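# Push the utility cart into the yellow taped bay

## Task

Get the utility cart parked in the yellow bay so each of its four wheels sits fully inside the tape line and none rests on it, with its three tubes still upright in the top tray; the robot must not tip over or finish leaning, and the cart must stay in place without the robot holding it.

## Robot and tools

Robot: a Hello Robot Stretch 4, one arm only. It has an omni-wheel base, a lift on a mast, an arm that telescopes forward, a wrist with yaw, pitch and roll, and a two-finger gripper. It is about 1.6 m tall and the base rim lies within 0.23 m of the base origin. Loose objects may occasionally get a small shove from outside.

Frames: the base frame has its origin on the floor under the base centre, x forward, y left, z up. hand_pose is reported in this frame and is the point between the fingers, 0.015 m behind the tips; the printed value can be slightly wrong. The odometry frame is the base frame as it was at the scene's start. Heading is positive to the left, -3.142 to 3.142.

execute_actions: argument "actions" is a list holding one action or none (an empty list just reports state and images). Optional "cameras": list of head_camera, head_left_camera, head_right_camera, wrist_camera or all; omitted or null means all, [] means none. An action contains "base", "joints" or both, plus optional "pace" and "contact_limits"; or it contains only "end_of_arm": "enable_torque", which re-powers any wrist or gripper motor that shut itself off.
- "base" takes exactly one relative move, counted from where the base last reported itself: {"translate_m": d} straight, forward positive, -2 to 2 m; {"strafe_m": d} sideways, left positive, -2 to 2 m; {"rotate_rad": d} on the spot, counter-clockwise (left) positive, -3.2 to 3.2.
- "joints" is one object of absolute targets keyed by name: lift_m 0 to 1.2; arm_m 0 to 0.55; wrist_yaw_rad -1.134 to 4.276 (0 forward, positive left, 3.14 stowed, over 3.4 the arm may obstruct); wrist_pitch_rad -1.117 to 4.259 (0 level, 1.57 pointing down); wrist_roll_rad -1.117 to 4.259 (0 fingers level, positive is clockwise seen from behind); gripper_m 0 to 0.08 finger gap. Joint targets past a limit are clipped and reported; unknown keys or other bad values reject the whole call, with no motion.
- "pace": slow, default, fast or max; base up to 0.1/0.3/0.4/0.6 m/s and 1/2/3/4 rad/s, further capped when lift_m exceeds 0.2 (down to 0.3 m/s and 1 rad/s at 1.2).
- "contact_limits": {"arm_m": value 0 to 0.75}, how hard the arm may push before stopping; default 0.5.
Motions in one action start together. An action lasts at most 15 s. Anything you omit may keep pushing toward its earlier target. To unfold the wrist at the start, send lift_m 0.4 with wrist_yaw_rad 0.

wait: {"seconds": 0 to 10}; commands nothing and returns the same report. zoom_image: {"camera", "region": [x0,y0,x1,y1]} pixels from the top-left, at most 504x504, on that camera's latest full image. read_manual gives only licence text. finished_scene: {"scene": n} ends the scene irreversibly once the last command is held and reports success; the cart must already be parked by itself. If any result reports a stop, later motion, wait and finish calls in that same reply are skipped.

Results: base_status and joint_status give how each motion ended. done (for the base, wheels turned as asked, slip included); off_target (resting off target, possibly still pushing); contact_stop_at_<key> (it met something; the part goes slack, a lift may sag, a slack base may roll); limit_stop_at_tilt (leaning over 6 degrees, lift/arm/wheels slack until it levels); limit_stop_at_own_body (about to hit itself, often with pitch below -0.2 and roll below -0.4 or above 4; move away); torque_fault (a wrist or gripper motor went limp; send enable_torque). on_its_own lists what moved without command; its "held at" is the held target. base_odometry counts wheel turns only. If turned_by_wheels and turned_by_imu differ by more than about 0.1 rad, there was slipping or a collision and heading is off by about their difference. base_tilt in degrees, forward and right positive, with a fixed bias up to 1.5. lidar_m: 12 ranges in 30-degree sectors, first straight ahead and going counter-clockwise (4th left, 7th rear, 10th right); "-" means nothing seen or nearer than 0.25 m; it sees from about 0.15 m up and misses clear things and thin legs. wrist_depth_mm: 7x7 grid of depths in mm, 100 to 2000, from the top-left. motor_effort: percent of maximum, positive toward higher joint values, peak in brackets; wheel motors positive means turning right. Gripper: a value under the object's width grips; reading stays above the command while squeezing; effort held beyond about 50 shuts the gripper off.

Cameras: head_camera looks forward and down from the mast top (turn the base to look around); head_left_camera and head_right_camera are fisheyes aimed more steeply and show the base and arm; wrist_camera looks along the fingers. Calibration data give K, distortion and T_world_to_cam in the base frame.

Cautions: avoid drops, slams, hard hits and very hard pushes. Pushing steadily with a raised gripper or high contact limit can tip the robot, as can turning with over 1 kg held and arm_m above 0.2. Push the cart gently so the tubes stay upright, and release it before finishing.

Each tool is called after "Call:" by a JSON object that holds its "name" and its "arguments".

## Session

Call:
{"name": "execute_actions", "arguments": {"actions": []}}

Scene clock: 0.00 s.
base_odometry: x=+0.000 y=+0.000 heading=+0.000 (m, m, rad; odometry frame)
turned_by_wheels: +0.000 (rad since the last result)
turned_by_imu: +0.000 (rad since the last result)
base_tilt: forward=+0.3 right=+0.2 (deg)
lidar_m: 1.68 1.72 0.80 0.62 0.61 1.88 1.76 2.04 0.64 0.55 0.57 0.75
base_status: not commanded
joint_positions: lift_m=+0.160 arm_m=-0.001 wrist_yaw_rad=+3.100 wrist_pitch_rad=+0.012 wrist_roll_rad=-0.003 gripper_m=+0.040
joint_status: not commanded
motor_effort: lift_m=+19 arm_m=+0 wrist_yaw_rad=+0 wrist_pitch_rad=-8 wrist_roll_rad=+0 gripper_m=+2 wheel_0=+1 wheel_1=+0 wheel_2=+0 (%)
hand_pose: x=-0.0387 y=+0.0962 z=+0.3352 quat_wxyz=(+0.021, -0.006, -0.001, +1.000) (m; base frame)
wrist_depth_mm: - 136 - - - - - / - 123 185 - - - - / - 129 190 - - - - / 137 138 - - - - - / 1618 1921 - 1808 1921 - - / 1042 1098 147 1160 147 1138 1118 / 778 - - 842 - - 798
pictures: head_camera, head_left_camera, head_right_camera, wrist_camera
camera_calibration (this result's frames):
wrist_camera: T_world_to_cam=[[0.0528932, 0.998599, 0.0012711, -0.0953434], [0.0423891, -0.000973499, -0.999101, 0.391177], [-0.9977, 0.0528995, -0.0423812, 0.120988], [0, 0, 0, 1]] pos_world=[0.109171, 0.0891904, 0.396074]
Images, in order (width x height): head_camera 420x560, head_left_camera 420x672, head_right_camera 420x672, wrist_camera 616x392.

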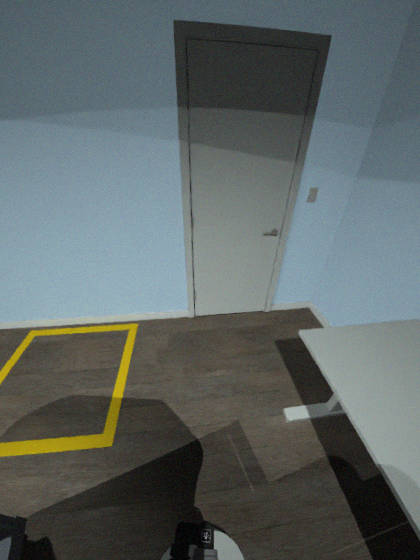

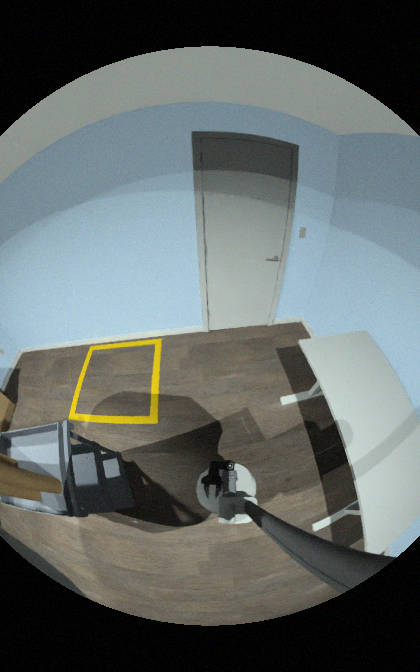

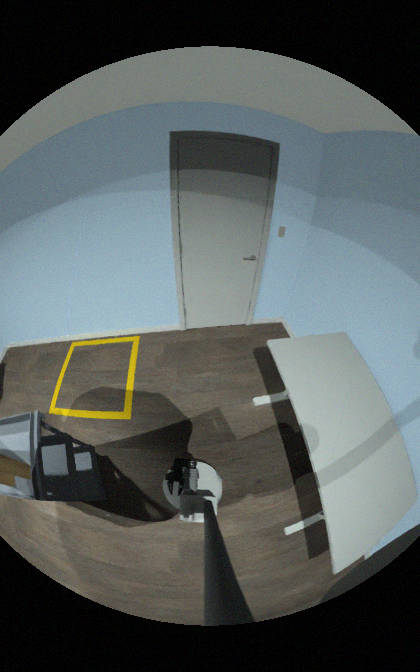

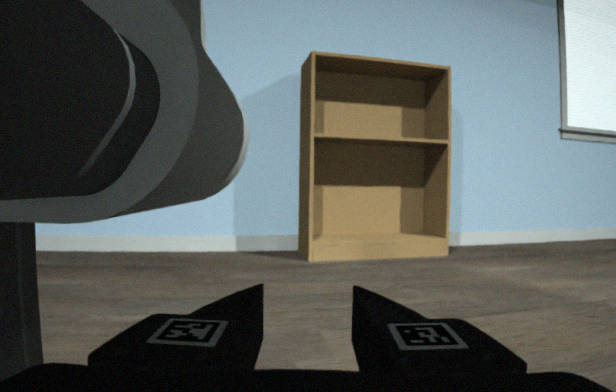

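Call:
{"name": "zoom_image", "arguments": {"camera": "head_left_camera", "region": [0, 320, 240, 560]}}

Call:
{"name": "zoom_image", "arguments": {"camera": "head_camera", "region": [0, 290, 210, 560]}}

Region (0, 320, 240, 560) of head_left_camera's 420x672 image, scaled by 2.100, with more detail than that image has.

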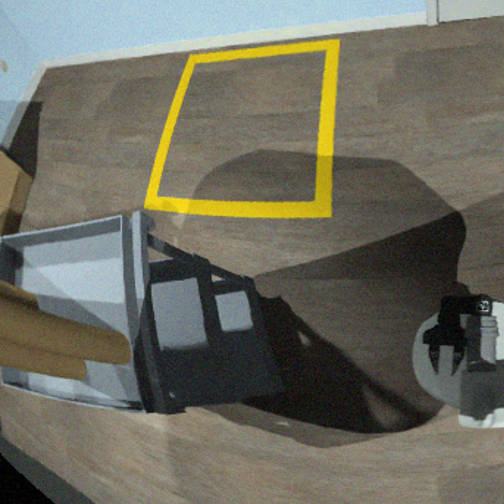

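Region (0, 290, 210, 560) of head_camera's 420x560 image, scaled by 1.867, with more detail than that image has.

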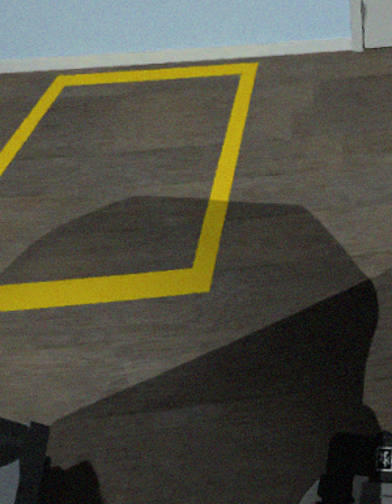

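Call:
{"name": "zoom_image", "arguments": {"camera": "head_left_camera", "region": [0, 400, 150, 550]}}

Call:
{"name": "zoom_image", "arguments": {"camera": "head_right_camera", "region": [0, 390, 150, 540]}}

Region (0, 400, 150, 550) of head_left_camera's 420x672 image, scaled by 3.360, with more detail than that image has.

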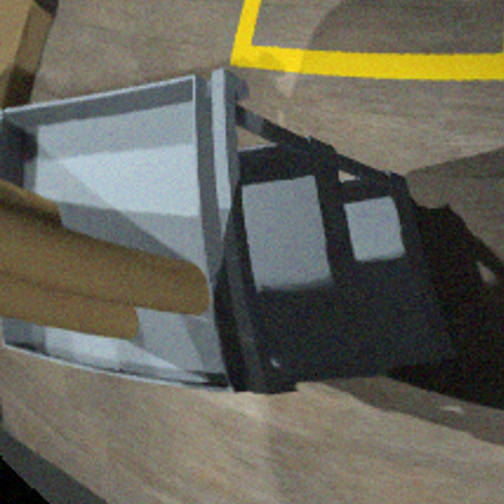

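Region (0, 390, 150, 540) of head_right_camera's 420x672 image, scaled by 3.360, with more detail than that image has.

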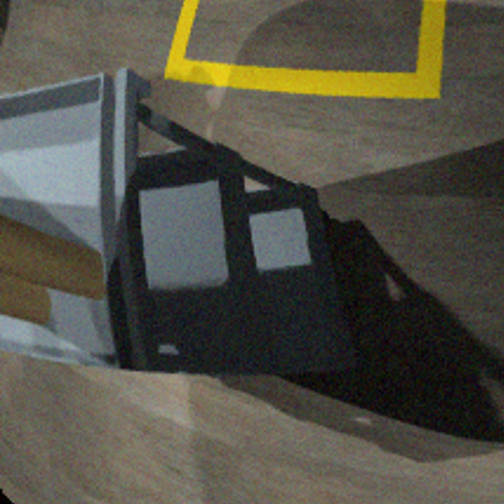

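Call:
{"name": "execute_actions", "arguments": {"actions": [{"base": {"translate_m": -0.7}, "joints": {"lift_m": 0.4, "wrist_yaw_rad": 0.95, "wrist_pitch_rad": 0.15}, "pace": "fast"}], "cameras": ["wrist_camera", "head_left_camera"]}}

Scene clock: 7.73 s.
base_odometry: x=-0.700 y=+0.000 heading=+0.000 (m, m, rad; odometry frame)
turned_by_wheels: +0.000 (rad since the last result)
turned_by_imu: -0.002 (rad since the last result)
base_tilt: forward=+0.3 right=+0.1 (deg)
lidar_m: 2.34 0.97 0.74 1.05 2.29 1.13 1.06 1.35 1.64 0.69 0.69 0.88
base_status: done
joint_positions: lift_m=+0.400 arm_m=-0.001 wrist_yaw_rad=+0.950 wrist_pitch_rad=+0.153 wrist_roll_rad=-0.003 gripper_m=+0.040
joint_status: all done
motor_effort: lift_m=+22(23) arm_m=+0(0) wrist_yaw_rad=-1(7) wrist_pitch_rad=-7(6) wrist_roll_rad=+2(1) gripper_m=+3(0) wheel_0=-3(10) wheel_1=-2(9) wheel_2=-2(10) (%)
hand_pose: x=+0.3635 y=+0.1202 z=+0.5456 quat_wxyz=(+0.887, -0.036, +0.067, +0.456) (m; base frame)
wrist_depth_mm: 759 654 691 878 - 1921 1661 / - - - - - 1921 1661 / - - - - - - 1708 / 931 707 715 - - - 1708 / 1618 1308 1205 1808 1863 1863 1708 / 1008 960 147 1138 147 1255 1255 / 960 - - 1025 - - 991
pictures: head_left_camera, wrist_camera
camera_calibration (this result's frames):
wrist_camera: T_world_to_cam=[[0.80717, -0.590312, 0.00281509, -0.224846], [-0.104897, -0.148121, -0.98339, 0.647052], [0.580924, 0.793468, -0.181481, -0.0569705], [0, 0, 0, 1]] pos_world=[0.282458, 0.00831751, 0.626599]
Images, in order (width x height): head_left_camera 420x672, wrist_camera 616x392.

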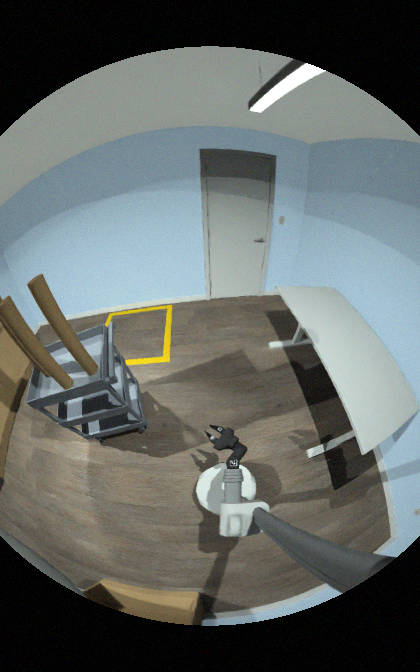

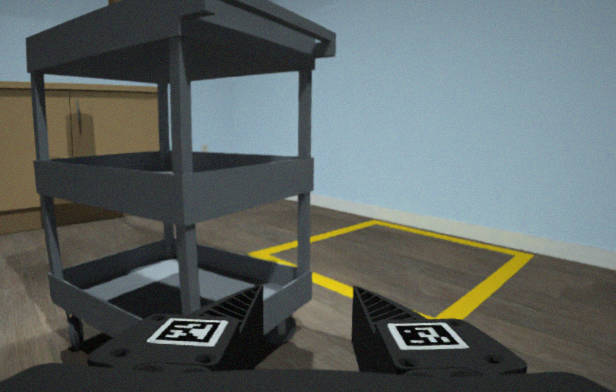

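Call:
{"name": "zoom_image", "arguments": {"camera": "wrist_camera", "region": [30, 250, 230, 380]}}

Call:
{"name": "zoom_image", "arguments": {"camera": "head_left_camera", "region": [0, 260, 200, 460]}}

Region (30, 250, 230, 380) of wrist_camera's 616x392 image, scaled by 2.520; it fills the top 328 rows of this view, and the rest is white.

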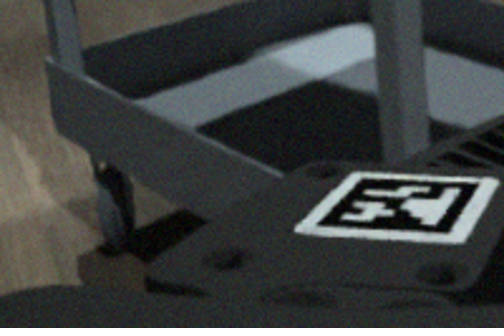

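Region (0, 260, 200, 460) of head_left_camera's 420x672 image, scaled by 2.520, with more detail than that image has.

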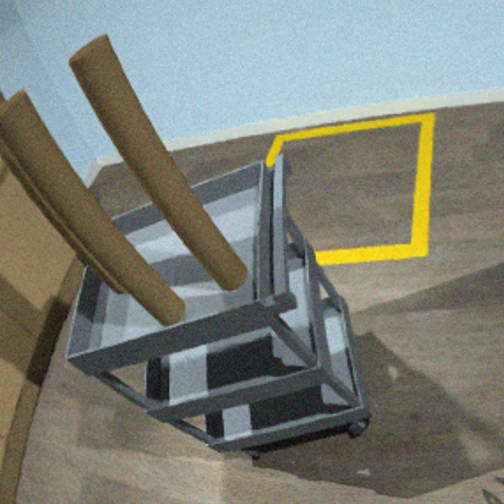

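Call:
{"name": "zoom_image", "arguments": {"camera": "wrist_camera", "region": [20, 0, 340, 260]}}

Region (20, 0, 340, 260) of wrist_camera's 616x392 image, scaled by 1.575; it fills the top 410 rows of this view, and the rest is white.

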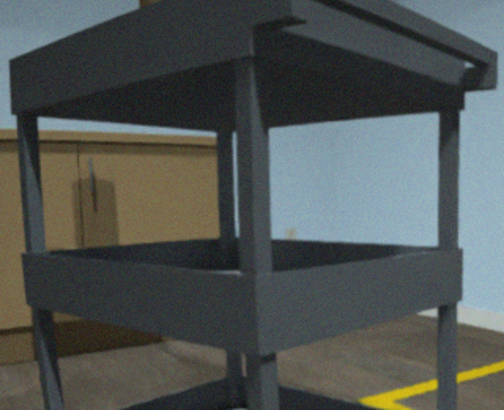

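Call:
{"name": "execute_actions", "arguments": {"actions": [{"base": {"rotate_rad": 0.22}, "joints": {"lift_m": 0.327, "wrist_yaw_rad": 0.0, "wrist_pitch_rad": 0.0, "wrist_roll_rad": 0.0, "gripper_m": 0.08}, "pace": "fast"}], "cameras": []}}

Call:
{"name": "execute_actions", "arguments": {"actions": [{"base": {"strafe_m": 0.966}, "pace": "fast"}]}}

Scene clock: 12.60 s.
base_odometry: x=-0.700 y=+0.000 heading=+0.219 (m, m, rad; odometry frame)
turned_by_wheels: +0.219 (rad since the last result)
turned_by_imu: +0.215 (rad since the last result)
base_tilt: forward=+0.3 right=+0.2 (deg)
lidar_m: 2.37 0.74 0.81 2.59 1.41 1.04 1.30 1.42 1.54 0.67 0.70 1.08
base_status: done
joint_positions: lift_m=+0.327 arm_m=-0.001 wrist_yaw_rad=+0.000 wrist_pitch_rad=+0.003 wrist_roll_rad=+0.000 gripper_m=+0.080
joint_status: all done
motor_effort: lift_m=+15(18) arm_m=+0(0) wrist_yaw_rad=-1(10) wrist_pitch_rad=-8(14) wrist_roll_rad=+2(1) gripper_m=+3(2) wheel_0=-3(12) wheel_1=-2(10) wheel_2=-3(10) (%)
hand_pose: x=+0.3828 y=-0.0873 z=+0.5049 quat_wxyz=(+1.000, +0.000, +0.002, +0.000) (m; base frame)
wrist_depth_mm: - - - - - - - / - - - - - - - / - - - - - - - / - - - - - - - / - - - - - - - / 1618 1537 1464 1661 1499 1661 1576 / - - 1118 1182 609 - -
pictures: none
No camera images: the call's "cameras" was empty. Leave "cameras" out to get every camera's image.

Scene clock: 16.17 s.
base_odometry: x=-0.910 y=+0.943 heading=+0.219 (m, m, rad; odometry frame)
turned_by_wheels: +0.000 (rad since the last result)
turned_by_imu: -0.004 (rad since the last result)
base_tilt: forward=+0.3 right=+0.3 (deg)
lidar_m: 0.46 0.47 1.66 1.62 1.73 1.32 0.96 1.02 1.99 1.63 1.76 0.51
base_status: done
joint_positions: lift_m=+0.327 arm_m=-0.001 wrist_yaw_rad=+0.000 wrist_pitch_rad=+0.003 wrist_roll_rad=+0.000 gripper_m=+0.080
joint_status: not commanded
motor_effort: lift_m=+15(15) arm_m=+0(0) wrist_yaw_rad=+0(1) wrist_pitch_rad=-8(9) wrist_roll_rad=+0(2) gripper_m=+3(5) wheel_0=-1(15) wheel_1=+1(15) wheel_2=+0(1) (%)
hand_pose: x=+0.3828 y=-0.0874 z=+0.5049 quat_wxyz=(+1.000, +0.000, +0.002, +0.000) (m; base frame)
wrist_depth_mm: - 521 512 517 508 496 - / - - - - 768 - - / - - - - - - - / - 647 715 741 768 - - / 245 257 270 283 298 315 332 / 246 253 271 286 294 309 1430 / - - 723 759 466 - -
pictures: head_camera, head_left_camera, head_right_camera, wrist_camera
camera_calibration (this result's frames):
wrist_camera: T_world_to_cam=[[-0.0111638, -0.999937, -0.00106094, -0.0834814], [-0.0330232, 0.00142912, -0.999454, 0.571893], [0.999392, -0.0111227, -0.0330371, -0.216336], [0, 0, 0, 1]] pos_world=[0.234158, -0.0866996, 0.564345]
Images, in order (width x height): head_camera 420x560, head_left_camera 420x672, head_right_camera 420x672, wrist_camera 616x392.

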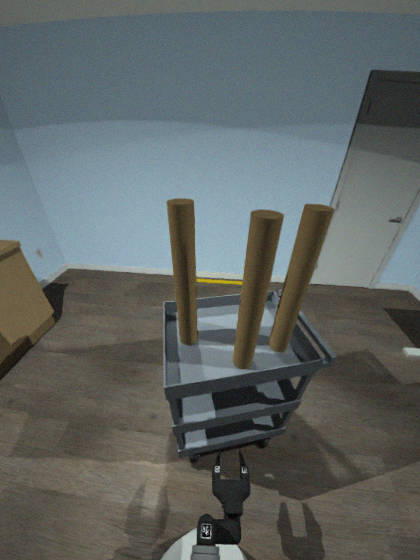

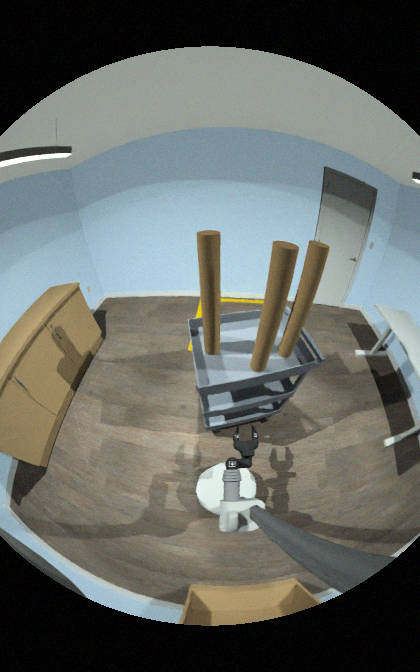

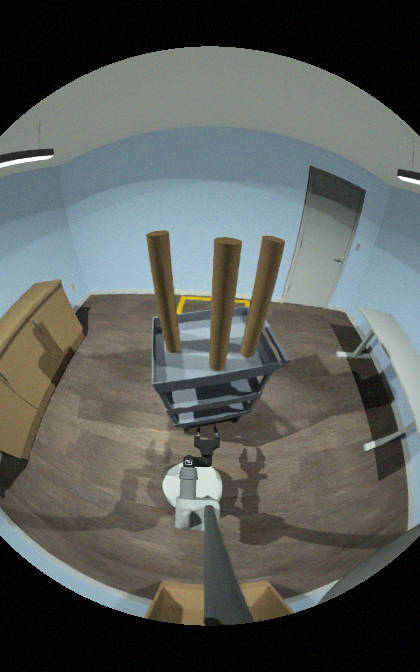

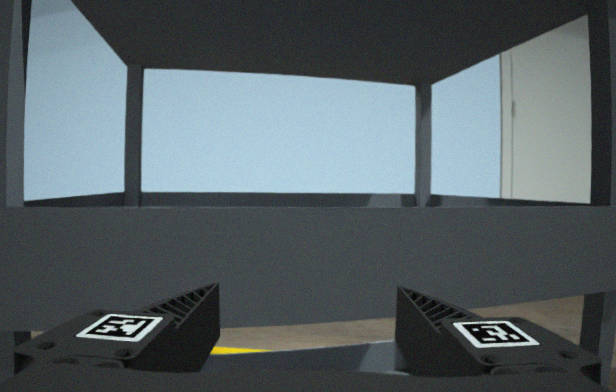

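Call:
{"name": "execute_actions", "arguments": {"actions": [{"joints": {"arm_m": 0.095}, "pace": "fast"}], "cameras": ["wrist_camera"]}}

Scene clock: 18.00 s.
base_odometry: x=-0.910 y=+0.943 heading=+0.219 (m, m, rad; odometry frame)
turned_by_wheels: +0.000 (rad since the last result)
turned_by_imu: -0.001 (rad since the last result)
base_tilt: forward=+0.3 right=+0.2 (deg)
lidar_m: 0.45 0.47 1.67 1.64 1.72 1.32 0.96 1.02 1.99 1.64 1.76 0.54
base_status: not commanded
joint_positions: lift_m=+0.327 arm_m=+0.094 wrist_yaw_rad=+0.000 wrist_pitch_rad=+0.003 wrist_roll_rad=+0.000 gripper_m=+0.080
joint_status: all done
motor_effort: lift_m=+15(15) arm_m=+8(8) wrist_yaw_rad=+0(1) wrist_pitch_rad=-8(8) wrist_roll_rad=+1(2) gripper_m=+4(3) wheel_0=-1(1) wheel_1=+1(1) wheel_2=+0(0) (%)
hand_pose: x=+0.4772 y=-0.0874 z=+0.5049 quat_wxyz=(+1.000, +0.000, +0.001, +0.000) (m; base frame)
wrist_depth_mm: - 517 517 517 512 504 1863 / - - - - - - - / - - - - - - - / 492 585 621 654 676 676 - / 163 171 180 189 198 211 221 / 164 169 180 190 196 207 222 / - - 181 191 180 - -
pictures: wrist_camera
camera_calibration (this result's frames):
wrist_camera: T_world_to_cam=[[-0.0109443, -0.999939, -0.00111876, -0.0824561], [-0.0327474, 0.00147664, -0.999463, 0.574947], [0.999404, -0.0109018, -0.0327615, -0.310837], [0, 0, 0, 1]] pos_world=[0.328578, -0.0866888, 0.564363]
Images, in order (width x height): wrist_camera 616x392.

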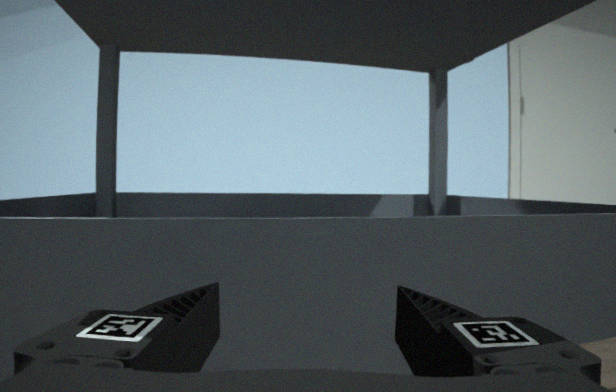

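Call:
{"name": "execute_actions", "arguments": {"actions": [{"base": {"translate_m": 0.2}, "pace": "slow"}]}}

Scene clock: 21.43 s.
base_odometry: x=-0.715 y=+0.987 heading=+0.219 (m, m, rad; odometry frame)
turned_by_wheels: +0.000 (rad since the last result)
turned_by_imu: -0.002 (rad since the last result)
base_tilt: forward=+0.3 right=+0.2 (deg)
lidar_m: 0.45 0.50 1.66 1.62 1.77 1.53 1.15 1.21 2.26 1.66 1.80 0.47
base_status: done
joint_positions: lift_m=+0.327 arm_m=+0.094 wrist_yaw_rad=-0.001 wrist_pitch_rad=+0.002 wrist_roll_rad=+0.000 gripper_m=+0.080
joint_status: not commanded
motor_effort: lift_m=+15(15) arm_m=+8(8) wrist_yaw_rad=+3(7) wrist_pitch_rad=-4(8) wrist_roll_rad=-1(1) gripper_m=+4(3) wheel_0=+5(6) wheel_1=+5(9) wheel_2=-5(16) (%)
hand_pose: x=+0.4771 y=-0.0877 z=+0.5052 quat_wxyz=(+1.000, +0.000, +0.001, -0.001) (m; base frame)
wrist_depth_mm: - 530 517 517 504 496 1756 / - 1921 1921 1863 1863 1808 1808 / - 1921 1921 1863 1863 1808 1808 / - 569 609 621 634 640 1808 / 159 163 166 169 172 176 179 / 160 162 167 170 172 176 - / - - 167 171 168 - -
pictures: head_camera, head_left_camera, head_right_camera, wrist_camera
camera_calibration (this result's frames):
wrist_camera: T_world_to_cam=[[-0.0123547, -0.999922, -0.00154961, -0.0818652], [-0.0315647, 0.00193896, -0.9995, 0.57469], [0.999425, -0.0122996, -0.0315863, -0.311436], [0, 0, 0, 1]] pos_world=[0.328386, -0.0868037, 0.564438]
Images, in order (width x height): head_camera 420x560, head_left_camera 420x672, head_right_camera 420x672, wrist_camera 616x392.

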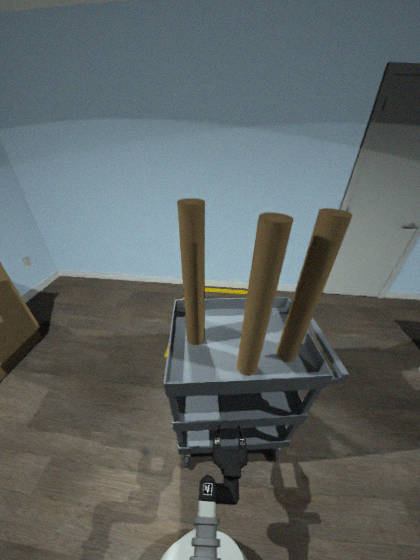

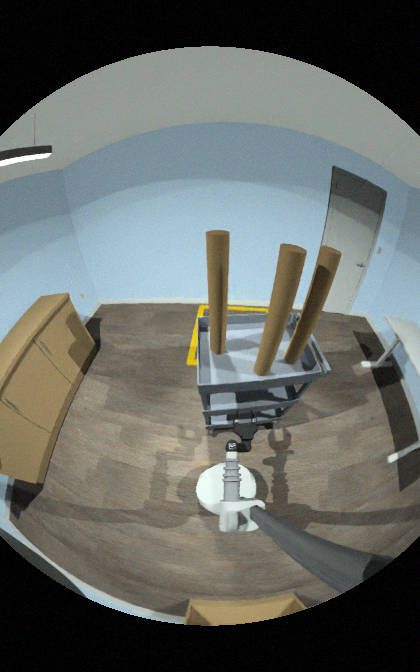

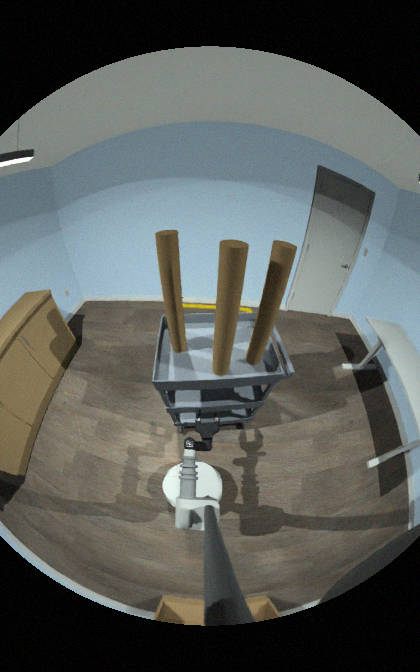

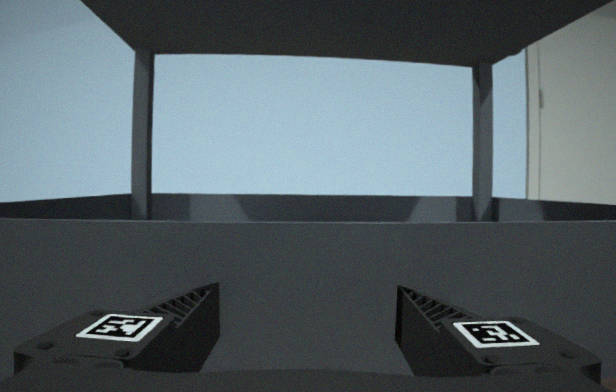

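Call:
{"name": "zoom_image", "arguments": {"camera": "head_left_camera", "region": [160, 280, 360, 460]}}

Call:
{"name": "zoom_image", "arguments": {"camera": "head_right_camera", "region": [120, 280, 320, 460]}}

Region (160, 280, 360, 460) of head_left_camera's 420x672 image, scaled by 2.520, with more detail than that image has; it fills the top 454 rows of this view, and the rest is white.

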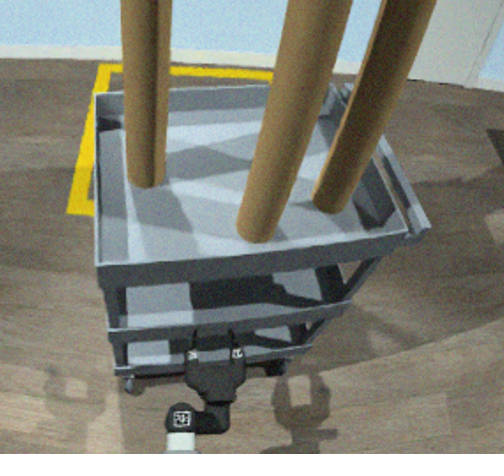

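Region (120, 280, 320, 460) of head_right_camera's 420x672 image, scaled by 2.520, with more detail than that image has; it fills the top 454 rows of this view, and the rest is white.

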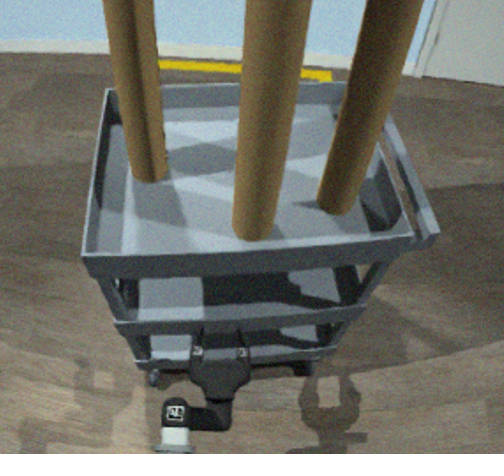

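Call:
{"name": "execute_actions", "arguments": {"actions": [{"base": {"strafe_m": -0.033}, "joints": {"arm_m": 0.086}, "pace": "fast"}], "cameras": ["wrist_camera"]}}

Scene clock: 23.87 s.
base_odometry: x=-0.708 y=+0.954 heading=+0.219 (m, m, rad; odometry frame)
turned_by_wheels: +0.000 (rad since the last result)
turned_by_imu: -0.001 (rad since the last result)
base_tilt: forward=+0.4 right=+0.1 (deg)
lidar_m: 0.45 0.49 1.71 1.66 1.98 1.52 1.14 1.25 2.26 1.64 1.74 0.50
base_status: done
joint_positions: lift_m=+0.327 arm_m=+0.087 wrist_yaw_rad=+0.000 wrist_pitch_rad=+0.002 wrist_roll_rad=+0.000 gripper_m=+0.080
joint_status: all done
motor_effort: lift_m=+15(15) arm_m=-8(6) wrist_yaw_rad=+0(3) wrist_pitch_rad=-6(6) wrist_roll_rad=-1(1) gripper_m=+3(4) wheel_0=-1(11) wheel_1=+1(13) wheel_2=+0(6) (%)
hand_pose: x=+0.4710 y=-0.0874 z=+0.5050 quat_wxyz=(+1.000, +0.000, +0.001, +0.000) (m; base frame)
wrist_depth_mm: - 521 517 521 512 500 1756 / - 1921 1921 1863 1863 1808 1756 / - 1921 1921 1863 1863 1808 1808 / 469 585 621 627 640 627 1808 / 168 171 174 178 181 185 188 / 169 170 175 179 181 184 - / - - 176 180 172 - -
pictures: wrist_camera
camera_calibration (this result's frames):
wrist_camera: T_world_to_cam=[[-0.0112292, -0.999936, -0.00153833, -0.0822383], [-0.0323013, 0.00190036, -0.999476, 0.574672], [0.999415, -0.0111736, -0.0323205, -0.304863], [0, 0, 0, 1]] pos_world=[0.322324, -0.0867315, 0.564391]
Images, in order (width x height): wrist_camera 616x392.

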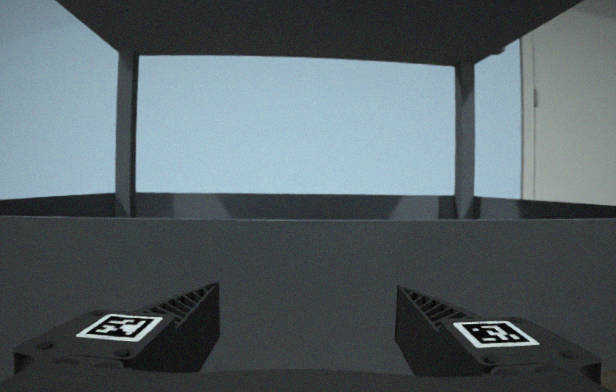

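Call:
{"name": "execute_actions", "arguments": {"actions": [{"base": {"translate_m": 0.45}}]}}

Scene clock: 27.03 s.
base_odometry: x=-0.269 y=+1.052 heading=+0.220 (m, m, rad; odometry frame)
turned_by_wheels: +0.000 (rad since the last result)
turned_by_imu: -0.003 (rad since the last result)
base_tilt: forward=+0.3 right=+0.3 (deg)
lidar_m: 0.47 0.56 1.66 1.60 1.74 1.98 1.59 1.68 1.71 1.65 0.57 0.47
base_status: done
joint_positions: lift_m=+0.327 arm_m=+0.087 wrist_yaw_rad=-0.001 wrist_pitch_rad=+0.002 wrist_roll_rad=+0.000 gripper_m=+0.080
joint_status: not commanded
motor_effort: lift_m=+15(15) arm_m=-3(8) wrist_yaw_rad=+2(16) wrist_pitch_rad=-7(7) wrist_roll_rad=+2(0) gripper_m=+4(4) wheel_0=+5(12) wheel_1=+5(11) wheel_2=-3(17) (%)
hand_pose: x=+0.4700 y=-0.0876 z=+0.5050 quat_wxyz=(+1.000, +0.000, +0.001, +0.000) (m; base frame)
wrist_depth_mm: 1537 1464 512 517 508 500 492 / 1499 1499 1464 1464 1397 1430 1397 / 1537 1499 1499 1464 1464 1430 1397 / 1537 525 654 647 609 1430 549 / 213 198 186 175 166 157 151 / 213 195 182 176 166 153 - / - - 183 177 165 - -
pictures: head_camera, head_left_camera, head_right_camera, wrist_camera
camera_calibration (this result's frames):
wrist_camera: T_world_to_cam=[[-0.0121212, -0.999925, -0.0015291, -0.0820235], [-0.0322349, 0.00191917, -0.999478, 0.574626], [0.999407, -0.0120656, -0.0322558, -0.303992], [0, 0, 0, 1]] pos_world=[0.321341, -0.086788, 0.564395]
Images, in order (width x height): head_camera 420x560, head_left_camera 420x672, head_right_camera 420x672, wrist_camera 616x392.

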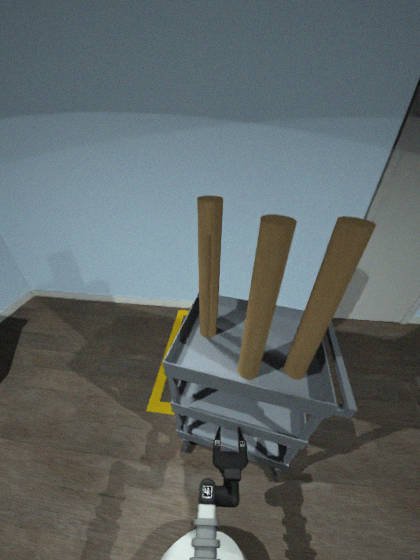

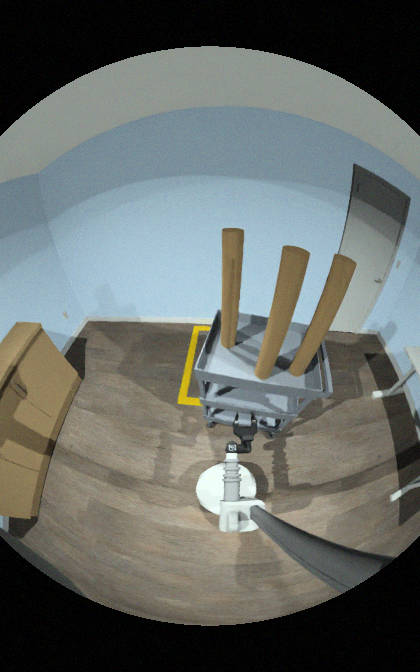

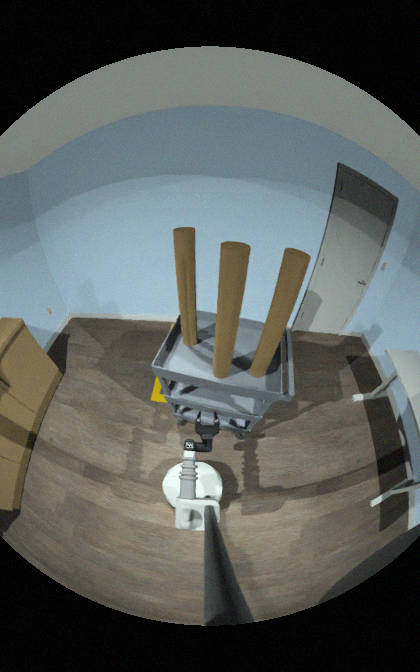

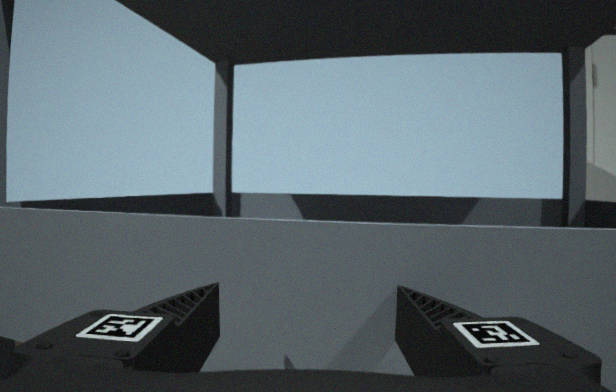

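Call:
{"name": "zoom_image", "arguments": {"camera": "head_left_camera", "region": [160, 290, 360, 470]}}

Call:
{"name": "zoom_image", "arguments": {"camera": "head_camera", "region": [120, 270, 400, 500]}}

Region (160, 290, 360, 470) of head_left_camera's 420x672 image, scaled by 2.520, with more detail than that image has; it fills the top 454 rows of this view, and the rest is white.

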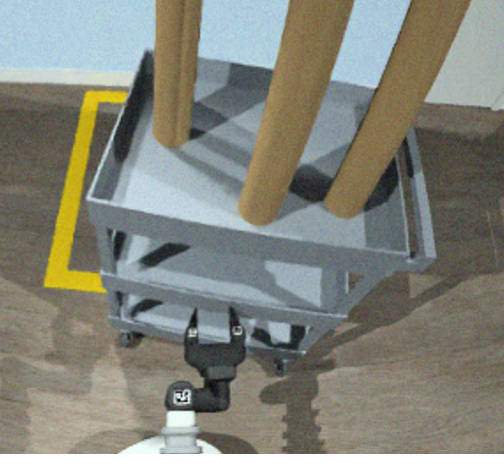

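Region (120, 270, 400, 500) of head_camera's 420x560 image, scaled by 1.800, with more detail than that image has; it fills the top 414 rows of this view, and the rest is white.

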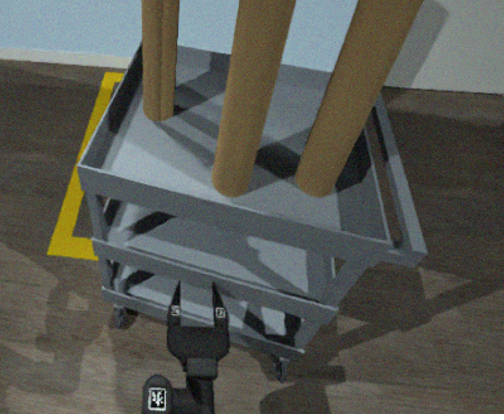

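Call:
{"name": "execute_actions", "arguments": {"actions": [{"base": {"strafe_m": -0.17}, "joints": {"arm_m": 0.025}, "pace": "fast"}]}}

Scene clock: 32.40 s.
base_odometry: x=-0.232 y=+0.886 heading=+0.220 (m, m, rad; odometry frame)
turned_by_wheels: +0.000 (rad since the last result)
turned_by_imu: -0.002 (rad since the last result)
base_tilt: forward=+0.2 right=+0.2 (deg)
lidar_m: 0.44 0.53 1.82 1.78 1.93 2.01 1.61 2.07 1.53 1.48 1.59 0.43
base_status: done
joint_positions: lift_m=+0.327 arm_m=+0.026 wrist_yaw_rad=+0.000 wrist_pitch_rad=+0.003 wrist_roll_rad=+0.000 gripper_m=+0.080
joint_status: all done
motor_effort: lift_m=+15(15) arm_m=-8(9) wrist_yaw_rad=+0(3) wrist_pitch_rad=-7(7) wrist_roll_rad=+0(0) gripper_m=+3(4) wheel_0=+1(15) wheel_1=-2(14) wheel_2=+0(4) (%)
hand_pose: x=+0.4100 y=-0.0874 z=+0.5050 quat_wxyz=(+1.000, +0.000, +0.001, +0.000) (m; base frame)
wrist_depth_mm: 508 512 512 517 508 559 - / 1576 1576 1537 1537 1464 1464 820 / 1576 1576 1537 1537 1499 1464 820 / 549 707 707 668 634 1464 231 / 237 222 208 196 185 175 169 / 238 218 204 197 186 172 - / - - 205 198 175 - -
pictures: head_camera, head_left_camera, head_right_camera, wrist_camera
camera_calibration (this result's frames):
wrist_camera: T_world_to_cam=[[-0.0112154, -0.999936, -0.00152578, -0.0829322], [-0.0325262, 0.00188988, -0.999469, 0.572742], [0.999408, -0.0111598, -0.0325453, -0.243794], [0, 0, 0, 1]] pos_world=[0.261349, -0.08673, 0.564377]
Images, in order (width x height): head_camera 420x560, head_left_camera 420x672, head_right_camera 420x672, wrist_camera 616x392.

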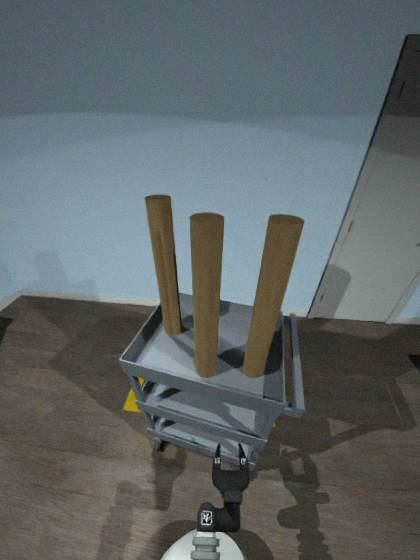

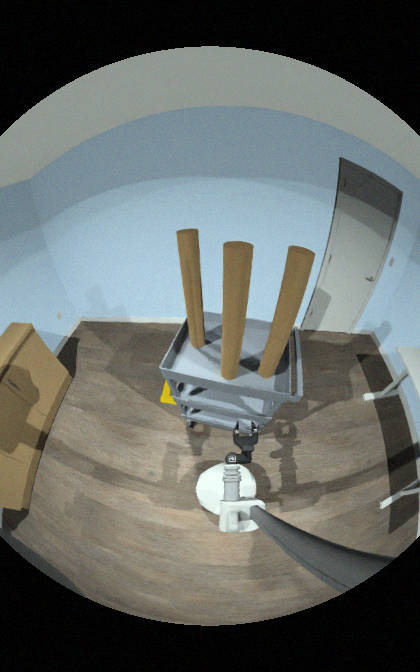

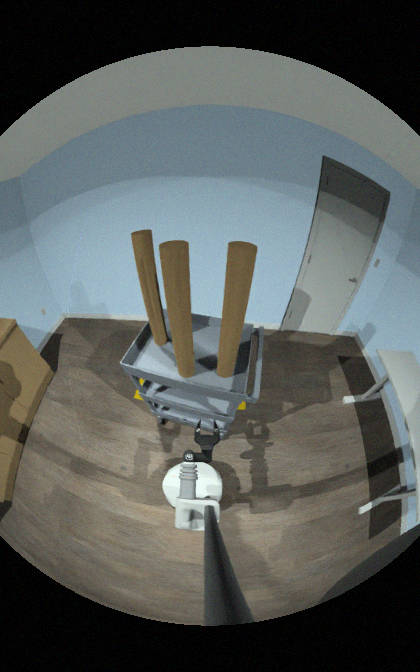

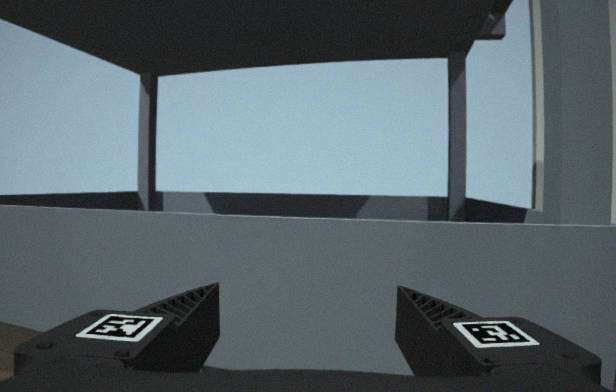

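Call:
{"name": "execute_actions", "arguments": {"actions": [{"joints": {"arm_m": 0.13}, "pace": "slow"}]}}

Scene clock: 35.00 s.
base_odometry: x=-0.232 y=+0.886 heading=+0.219 (m, m, rad; odometry frame)
turned_by_wheels: +0.000 (rad since the last result)
turned_by_imu: -0.001 (rad since the last result)
base_tilt: forward=+0.3 right=+0.2 (deg)
lidar_m: 0.49 0.60 1.85 1.79 1.92 1.99 1.63 2.09 1.54 1.49 1.55 0.51
base_status: not commanded
joint_positions: lift_m=+0.327 arm_m=+0.128 wrist_yaw_rad=-0.004 wrist_pitch_rad=+0.002 wrist_roll_rad=+0.000 gripper_m=+0.080
joint_status: all done
motor_effort: lift_m=+15(15) arm_m=+9(14) wrist_yaw_rad=+12(25) wrist_pitch_rad=-5(7) wrist_roll_rad=+2(1) gripper_m=+3(3) wheel_0=+1(1) wheel_1=-2(2) wheel_2=-4(4) (%)
hand_pose: x=+0.5116 y=-0.0883 z=+0.5050 quat_wxyz=(+1.000, +0.000, +0.001, -0.002) (m; base frame)
wrist_depth_mm: 991 521 517 517 512 539 1336 / 1464 1430 1430 1430 1397 1366 1308 / 1499 1464 1464 1430 1397 1366 1336 / 539 691 676 640 615 1366 1336 / 208 196 184 175 166 157 152 / 210 193 181 176 166 154 - / - - 182 176 167 - -
pictures: head_camera, head_left_camera, head_right_camera, wrist_camera
camera_calibration (this result's frames):
wrist_camera: T_world_to_cam=[[-0.0153134, -0.999882, -0.00139581, -0.0806284], [-0.0321806, 0.00188811, -0.99948, 0.575948], [0.999365, -0.0152605, -0.0322057, -0.345826], [0, 0, 0, 1]] pos_world=[0.362906, -0.0869837, 0.564398]
Images, in order (width x height): head_camera 420x560, head_left_camera 420x672, head_right_camera 420x672, wrist_camera 616x392.

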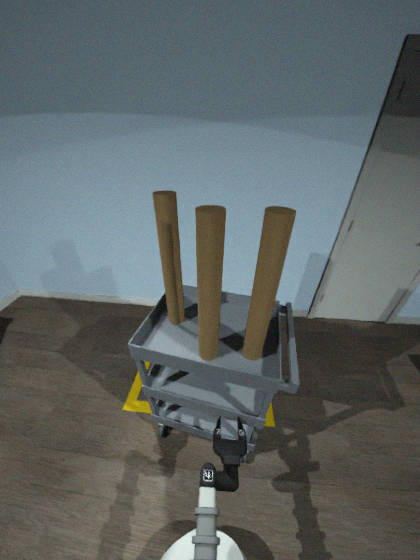

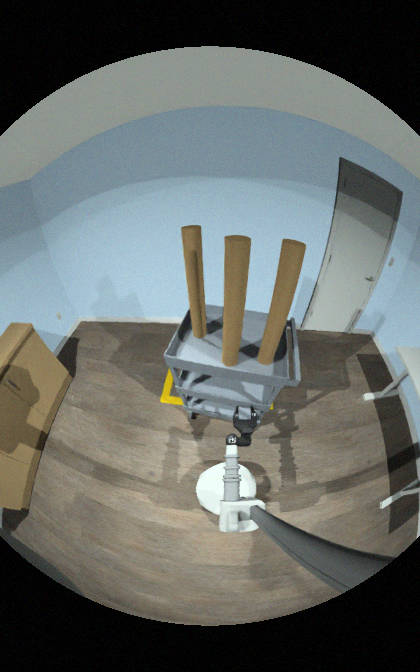

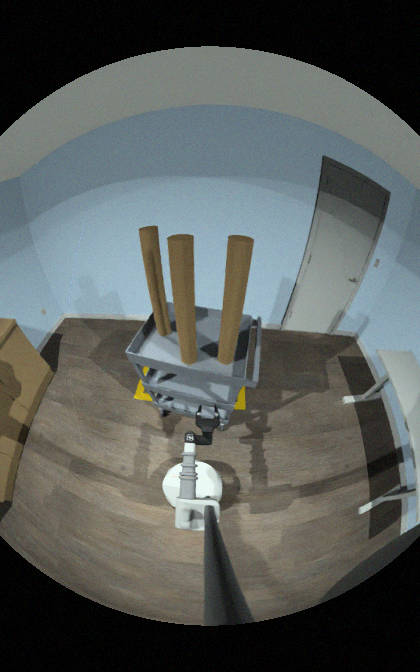

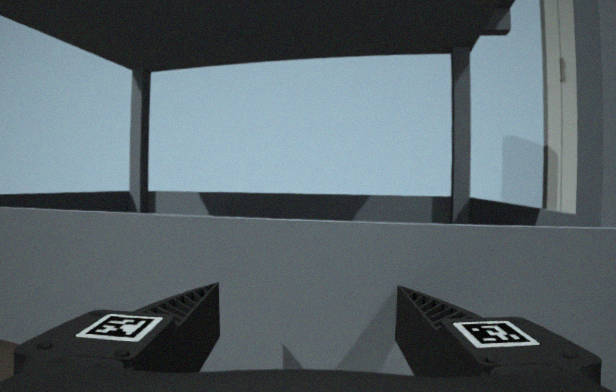

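Call:
{"name": "zoom_image", "arguments": {"camera": "head_camera", "region": [110, 340, 310, 500]}}

Call:
{"name": "zoom_image", "arguments": {"camera": "head_right_camera", "region": [120, 350, 280, 470]}}

Region (110, 340, 310, 500) of head_camera's 420x560 image, scaled by 2.520, with more detail than that image has; it fills the top 403 rows of this view, and the rest is white.

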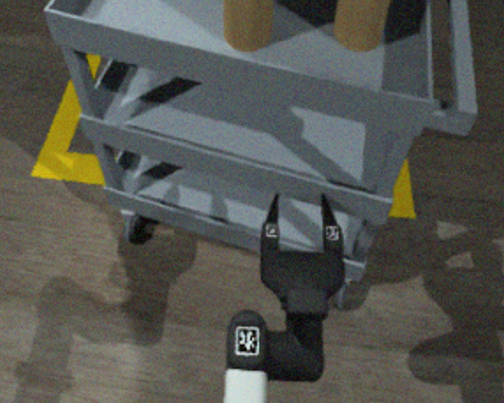

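Region (120, 350, 280, 470) of head_right_camera's 420x672 image, scaled by 3.150, with more detail than that image has; it fills the top 378 rows of this view, and the rest is white.

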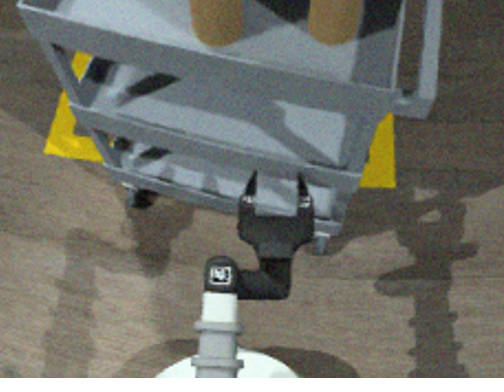

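Call:
{"name": "zoom_image", "arguments": {"camera": "head_camera", "region": [145, 405, 205, 455]}}

Call:
{"name": "zoom_image", "arguments": {"camera": "head_camera", "region": [220, 430, 280, 480]}}

Region (145, 405, 205, 455) of head_camera's 420x560 image, scaled by 8.400, with more detail than that image has.

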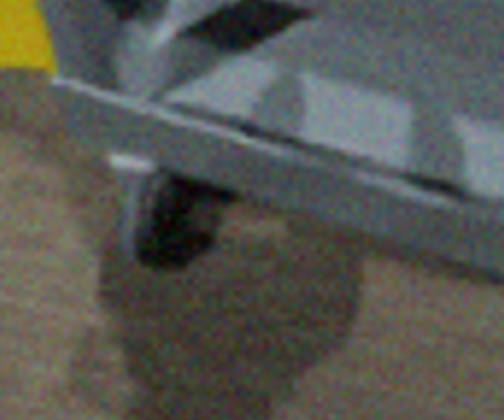

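Region (220, 430, 280, 480) of head_camera's 420x560 image, scaled by 8.400, with more detail than that image has.

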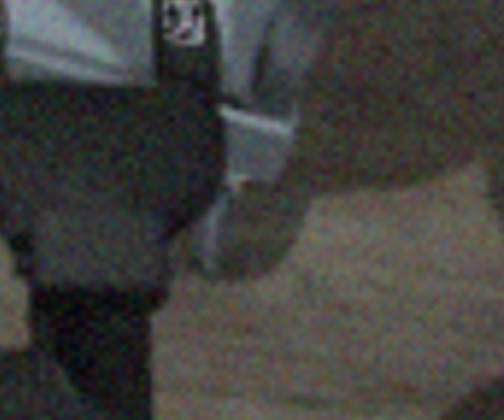

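Call:
{"name": "execute_actions", "arguments": {"actions": [{"base": {"strafe_m": -0.105}, "joints": {"arm_m": 0.088}, "pace": "fast"}], "cameras": ["wrist_camera", "head_camera"]}}

Scene clock: 39.67 s.
base_odometry: x=-0.209 y=+0.784 heading=+0.219 (m, m, rad; odometry frame)
turned_by_wheels: +0.000 (rad since the last result)
turned_by_imu: -0.001 (rad since the last result)
base_tilt: forward=+0.3 right=+0.2 (deg)
lidar_m: 0.47 0.57 1.94 1.88 2.03 1.66 1.63 2.07 1.40 1.37 1.47 0.52
base_status: done
joint_positions: lift_m=+0.327 arm_m=+0.089 wrist_yaw_rad=+0.000 wrist_pitch_rad=+0.002 wrist_roll_rad=+0.000 gripper_m=+0.080
joint_status: all done
motor_effort: lift_m=+15(15) arm_m=-8(9) wrist_yaw_rad=+0(12) wrist_pitch_rad=-7(7) wrist_roll_rad=-1(1) gripper_m=+3(2) wheel_0=+1(16) wheel_1=-2(14) wheel_2=+0(1) (%)
hand_pose: x=+0.4730 y=-0.0874 z=+0.5050 quat_wxyz=(+1.000, +0.000, +0.001, +0.000) (m; base frame)
wrist_depth_mm: 508 517 517 517 186 1397 1336 / 1499 1499 1499 1464 187 1397 1336 / 1499 1464 1464 1464 188 1397 1366 / 661 723 691 661 189 1397 1366 / 229 214 202 190 182 1430 1366 / 230 211 198 191 181 1397 1397 / - - 198 192 172 - -
pictures: head_camera, wrist_camera
camera_calibration (this result's frames):
wrist_camera: T_world_to_cam=[[-0.0112386, -0.999936, -0.00139285, -0.0822872], [-0.032471, 0.00175715, -0.999471, 0.574765], [0.999409, -0.0111875, -0.0324886, -0.306752], [0, 0, 0, 1]] pos_world=[0.32431, -0.0867236, 0.56438]
Images, in order (width x height): head_camera 420x560, wrist_camera 616x392.

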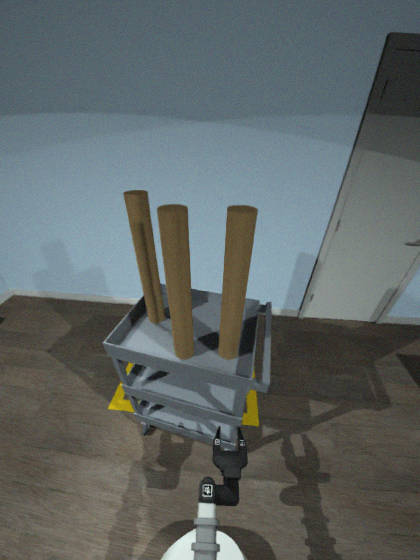

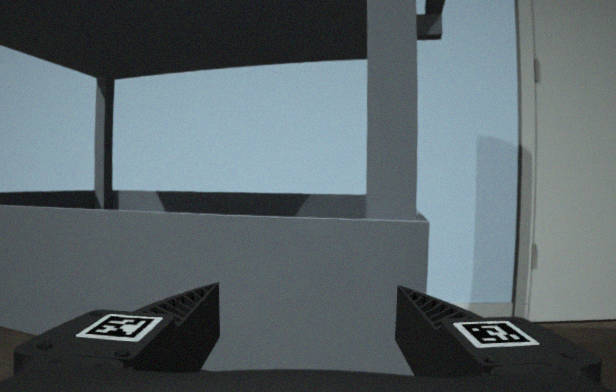

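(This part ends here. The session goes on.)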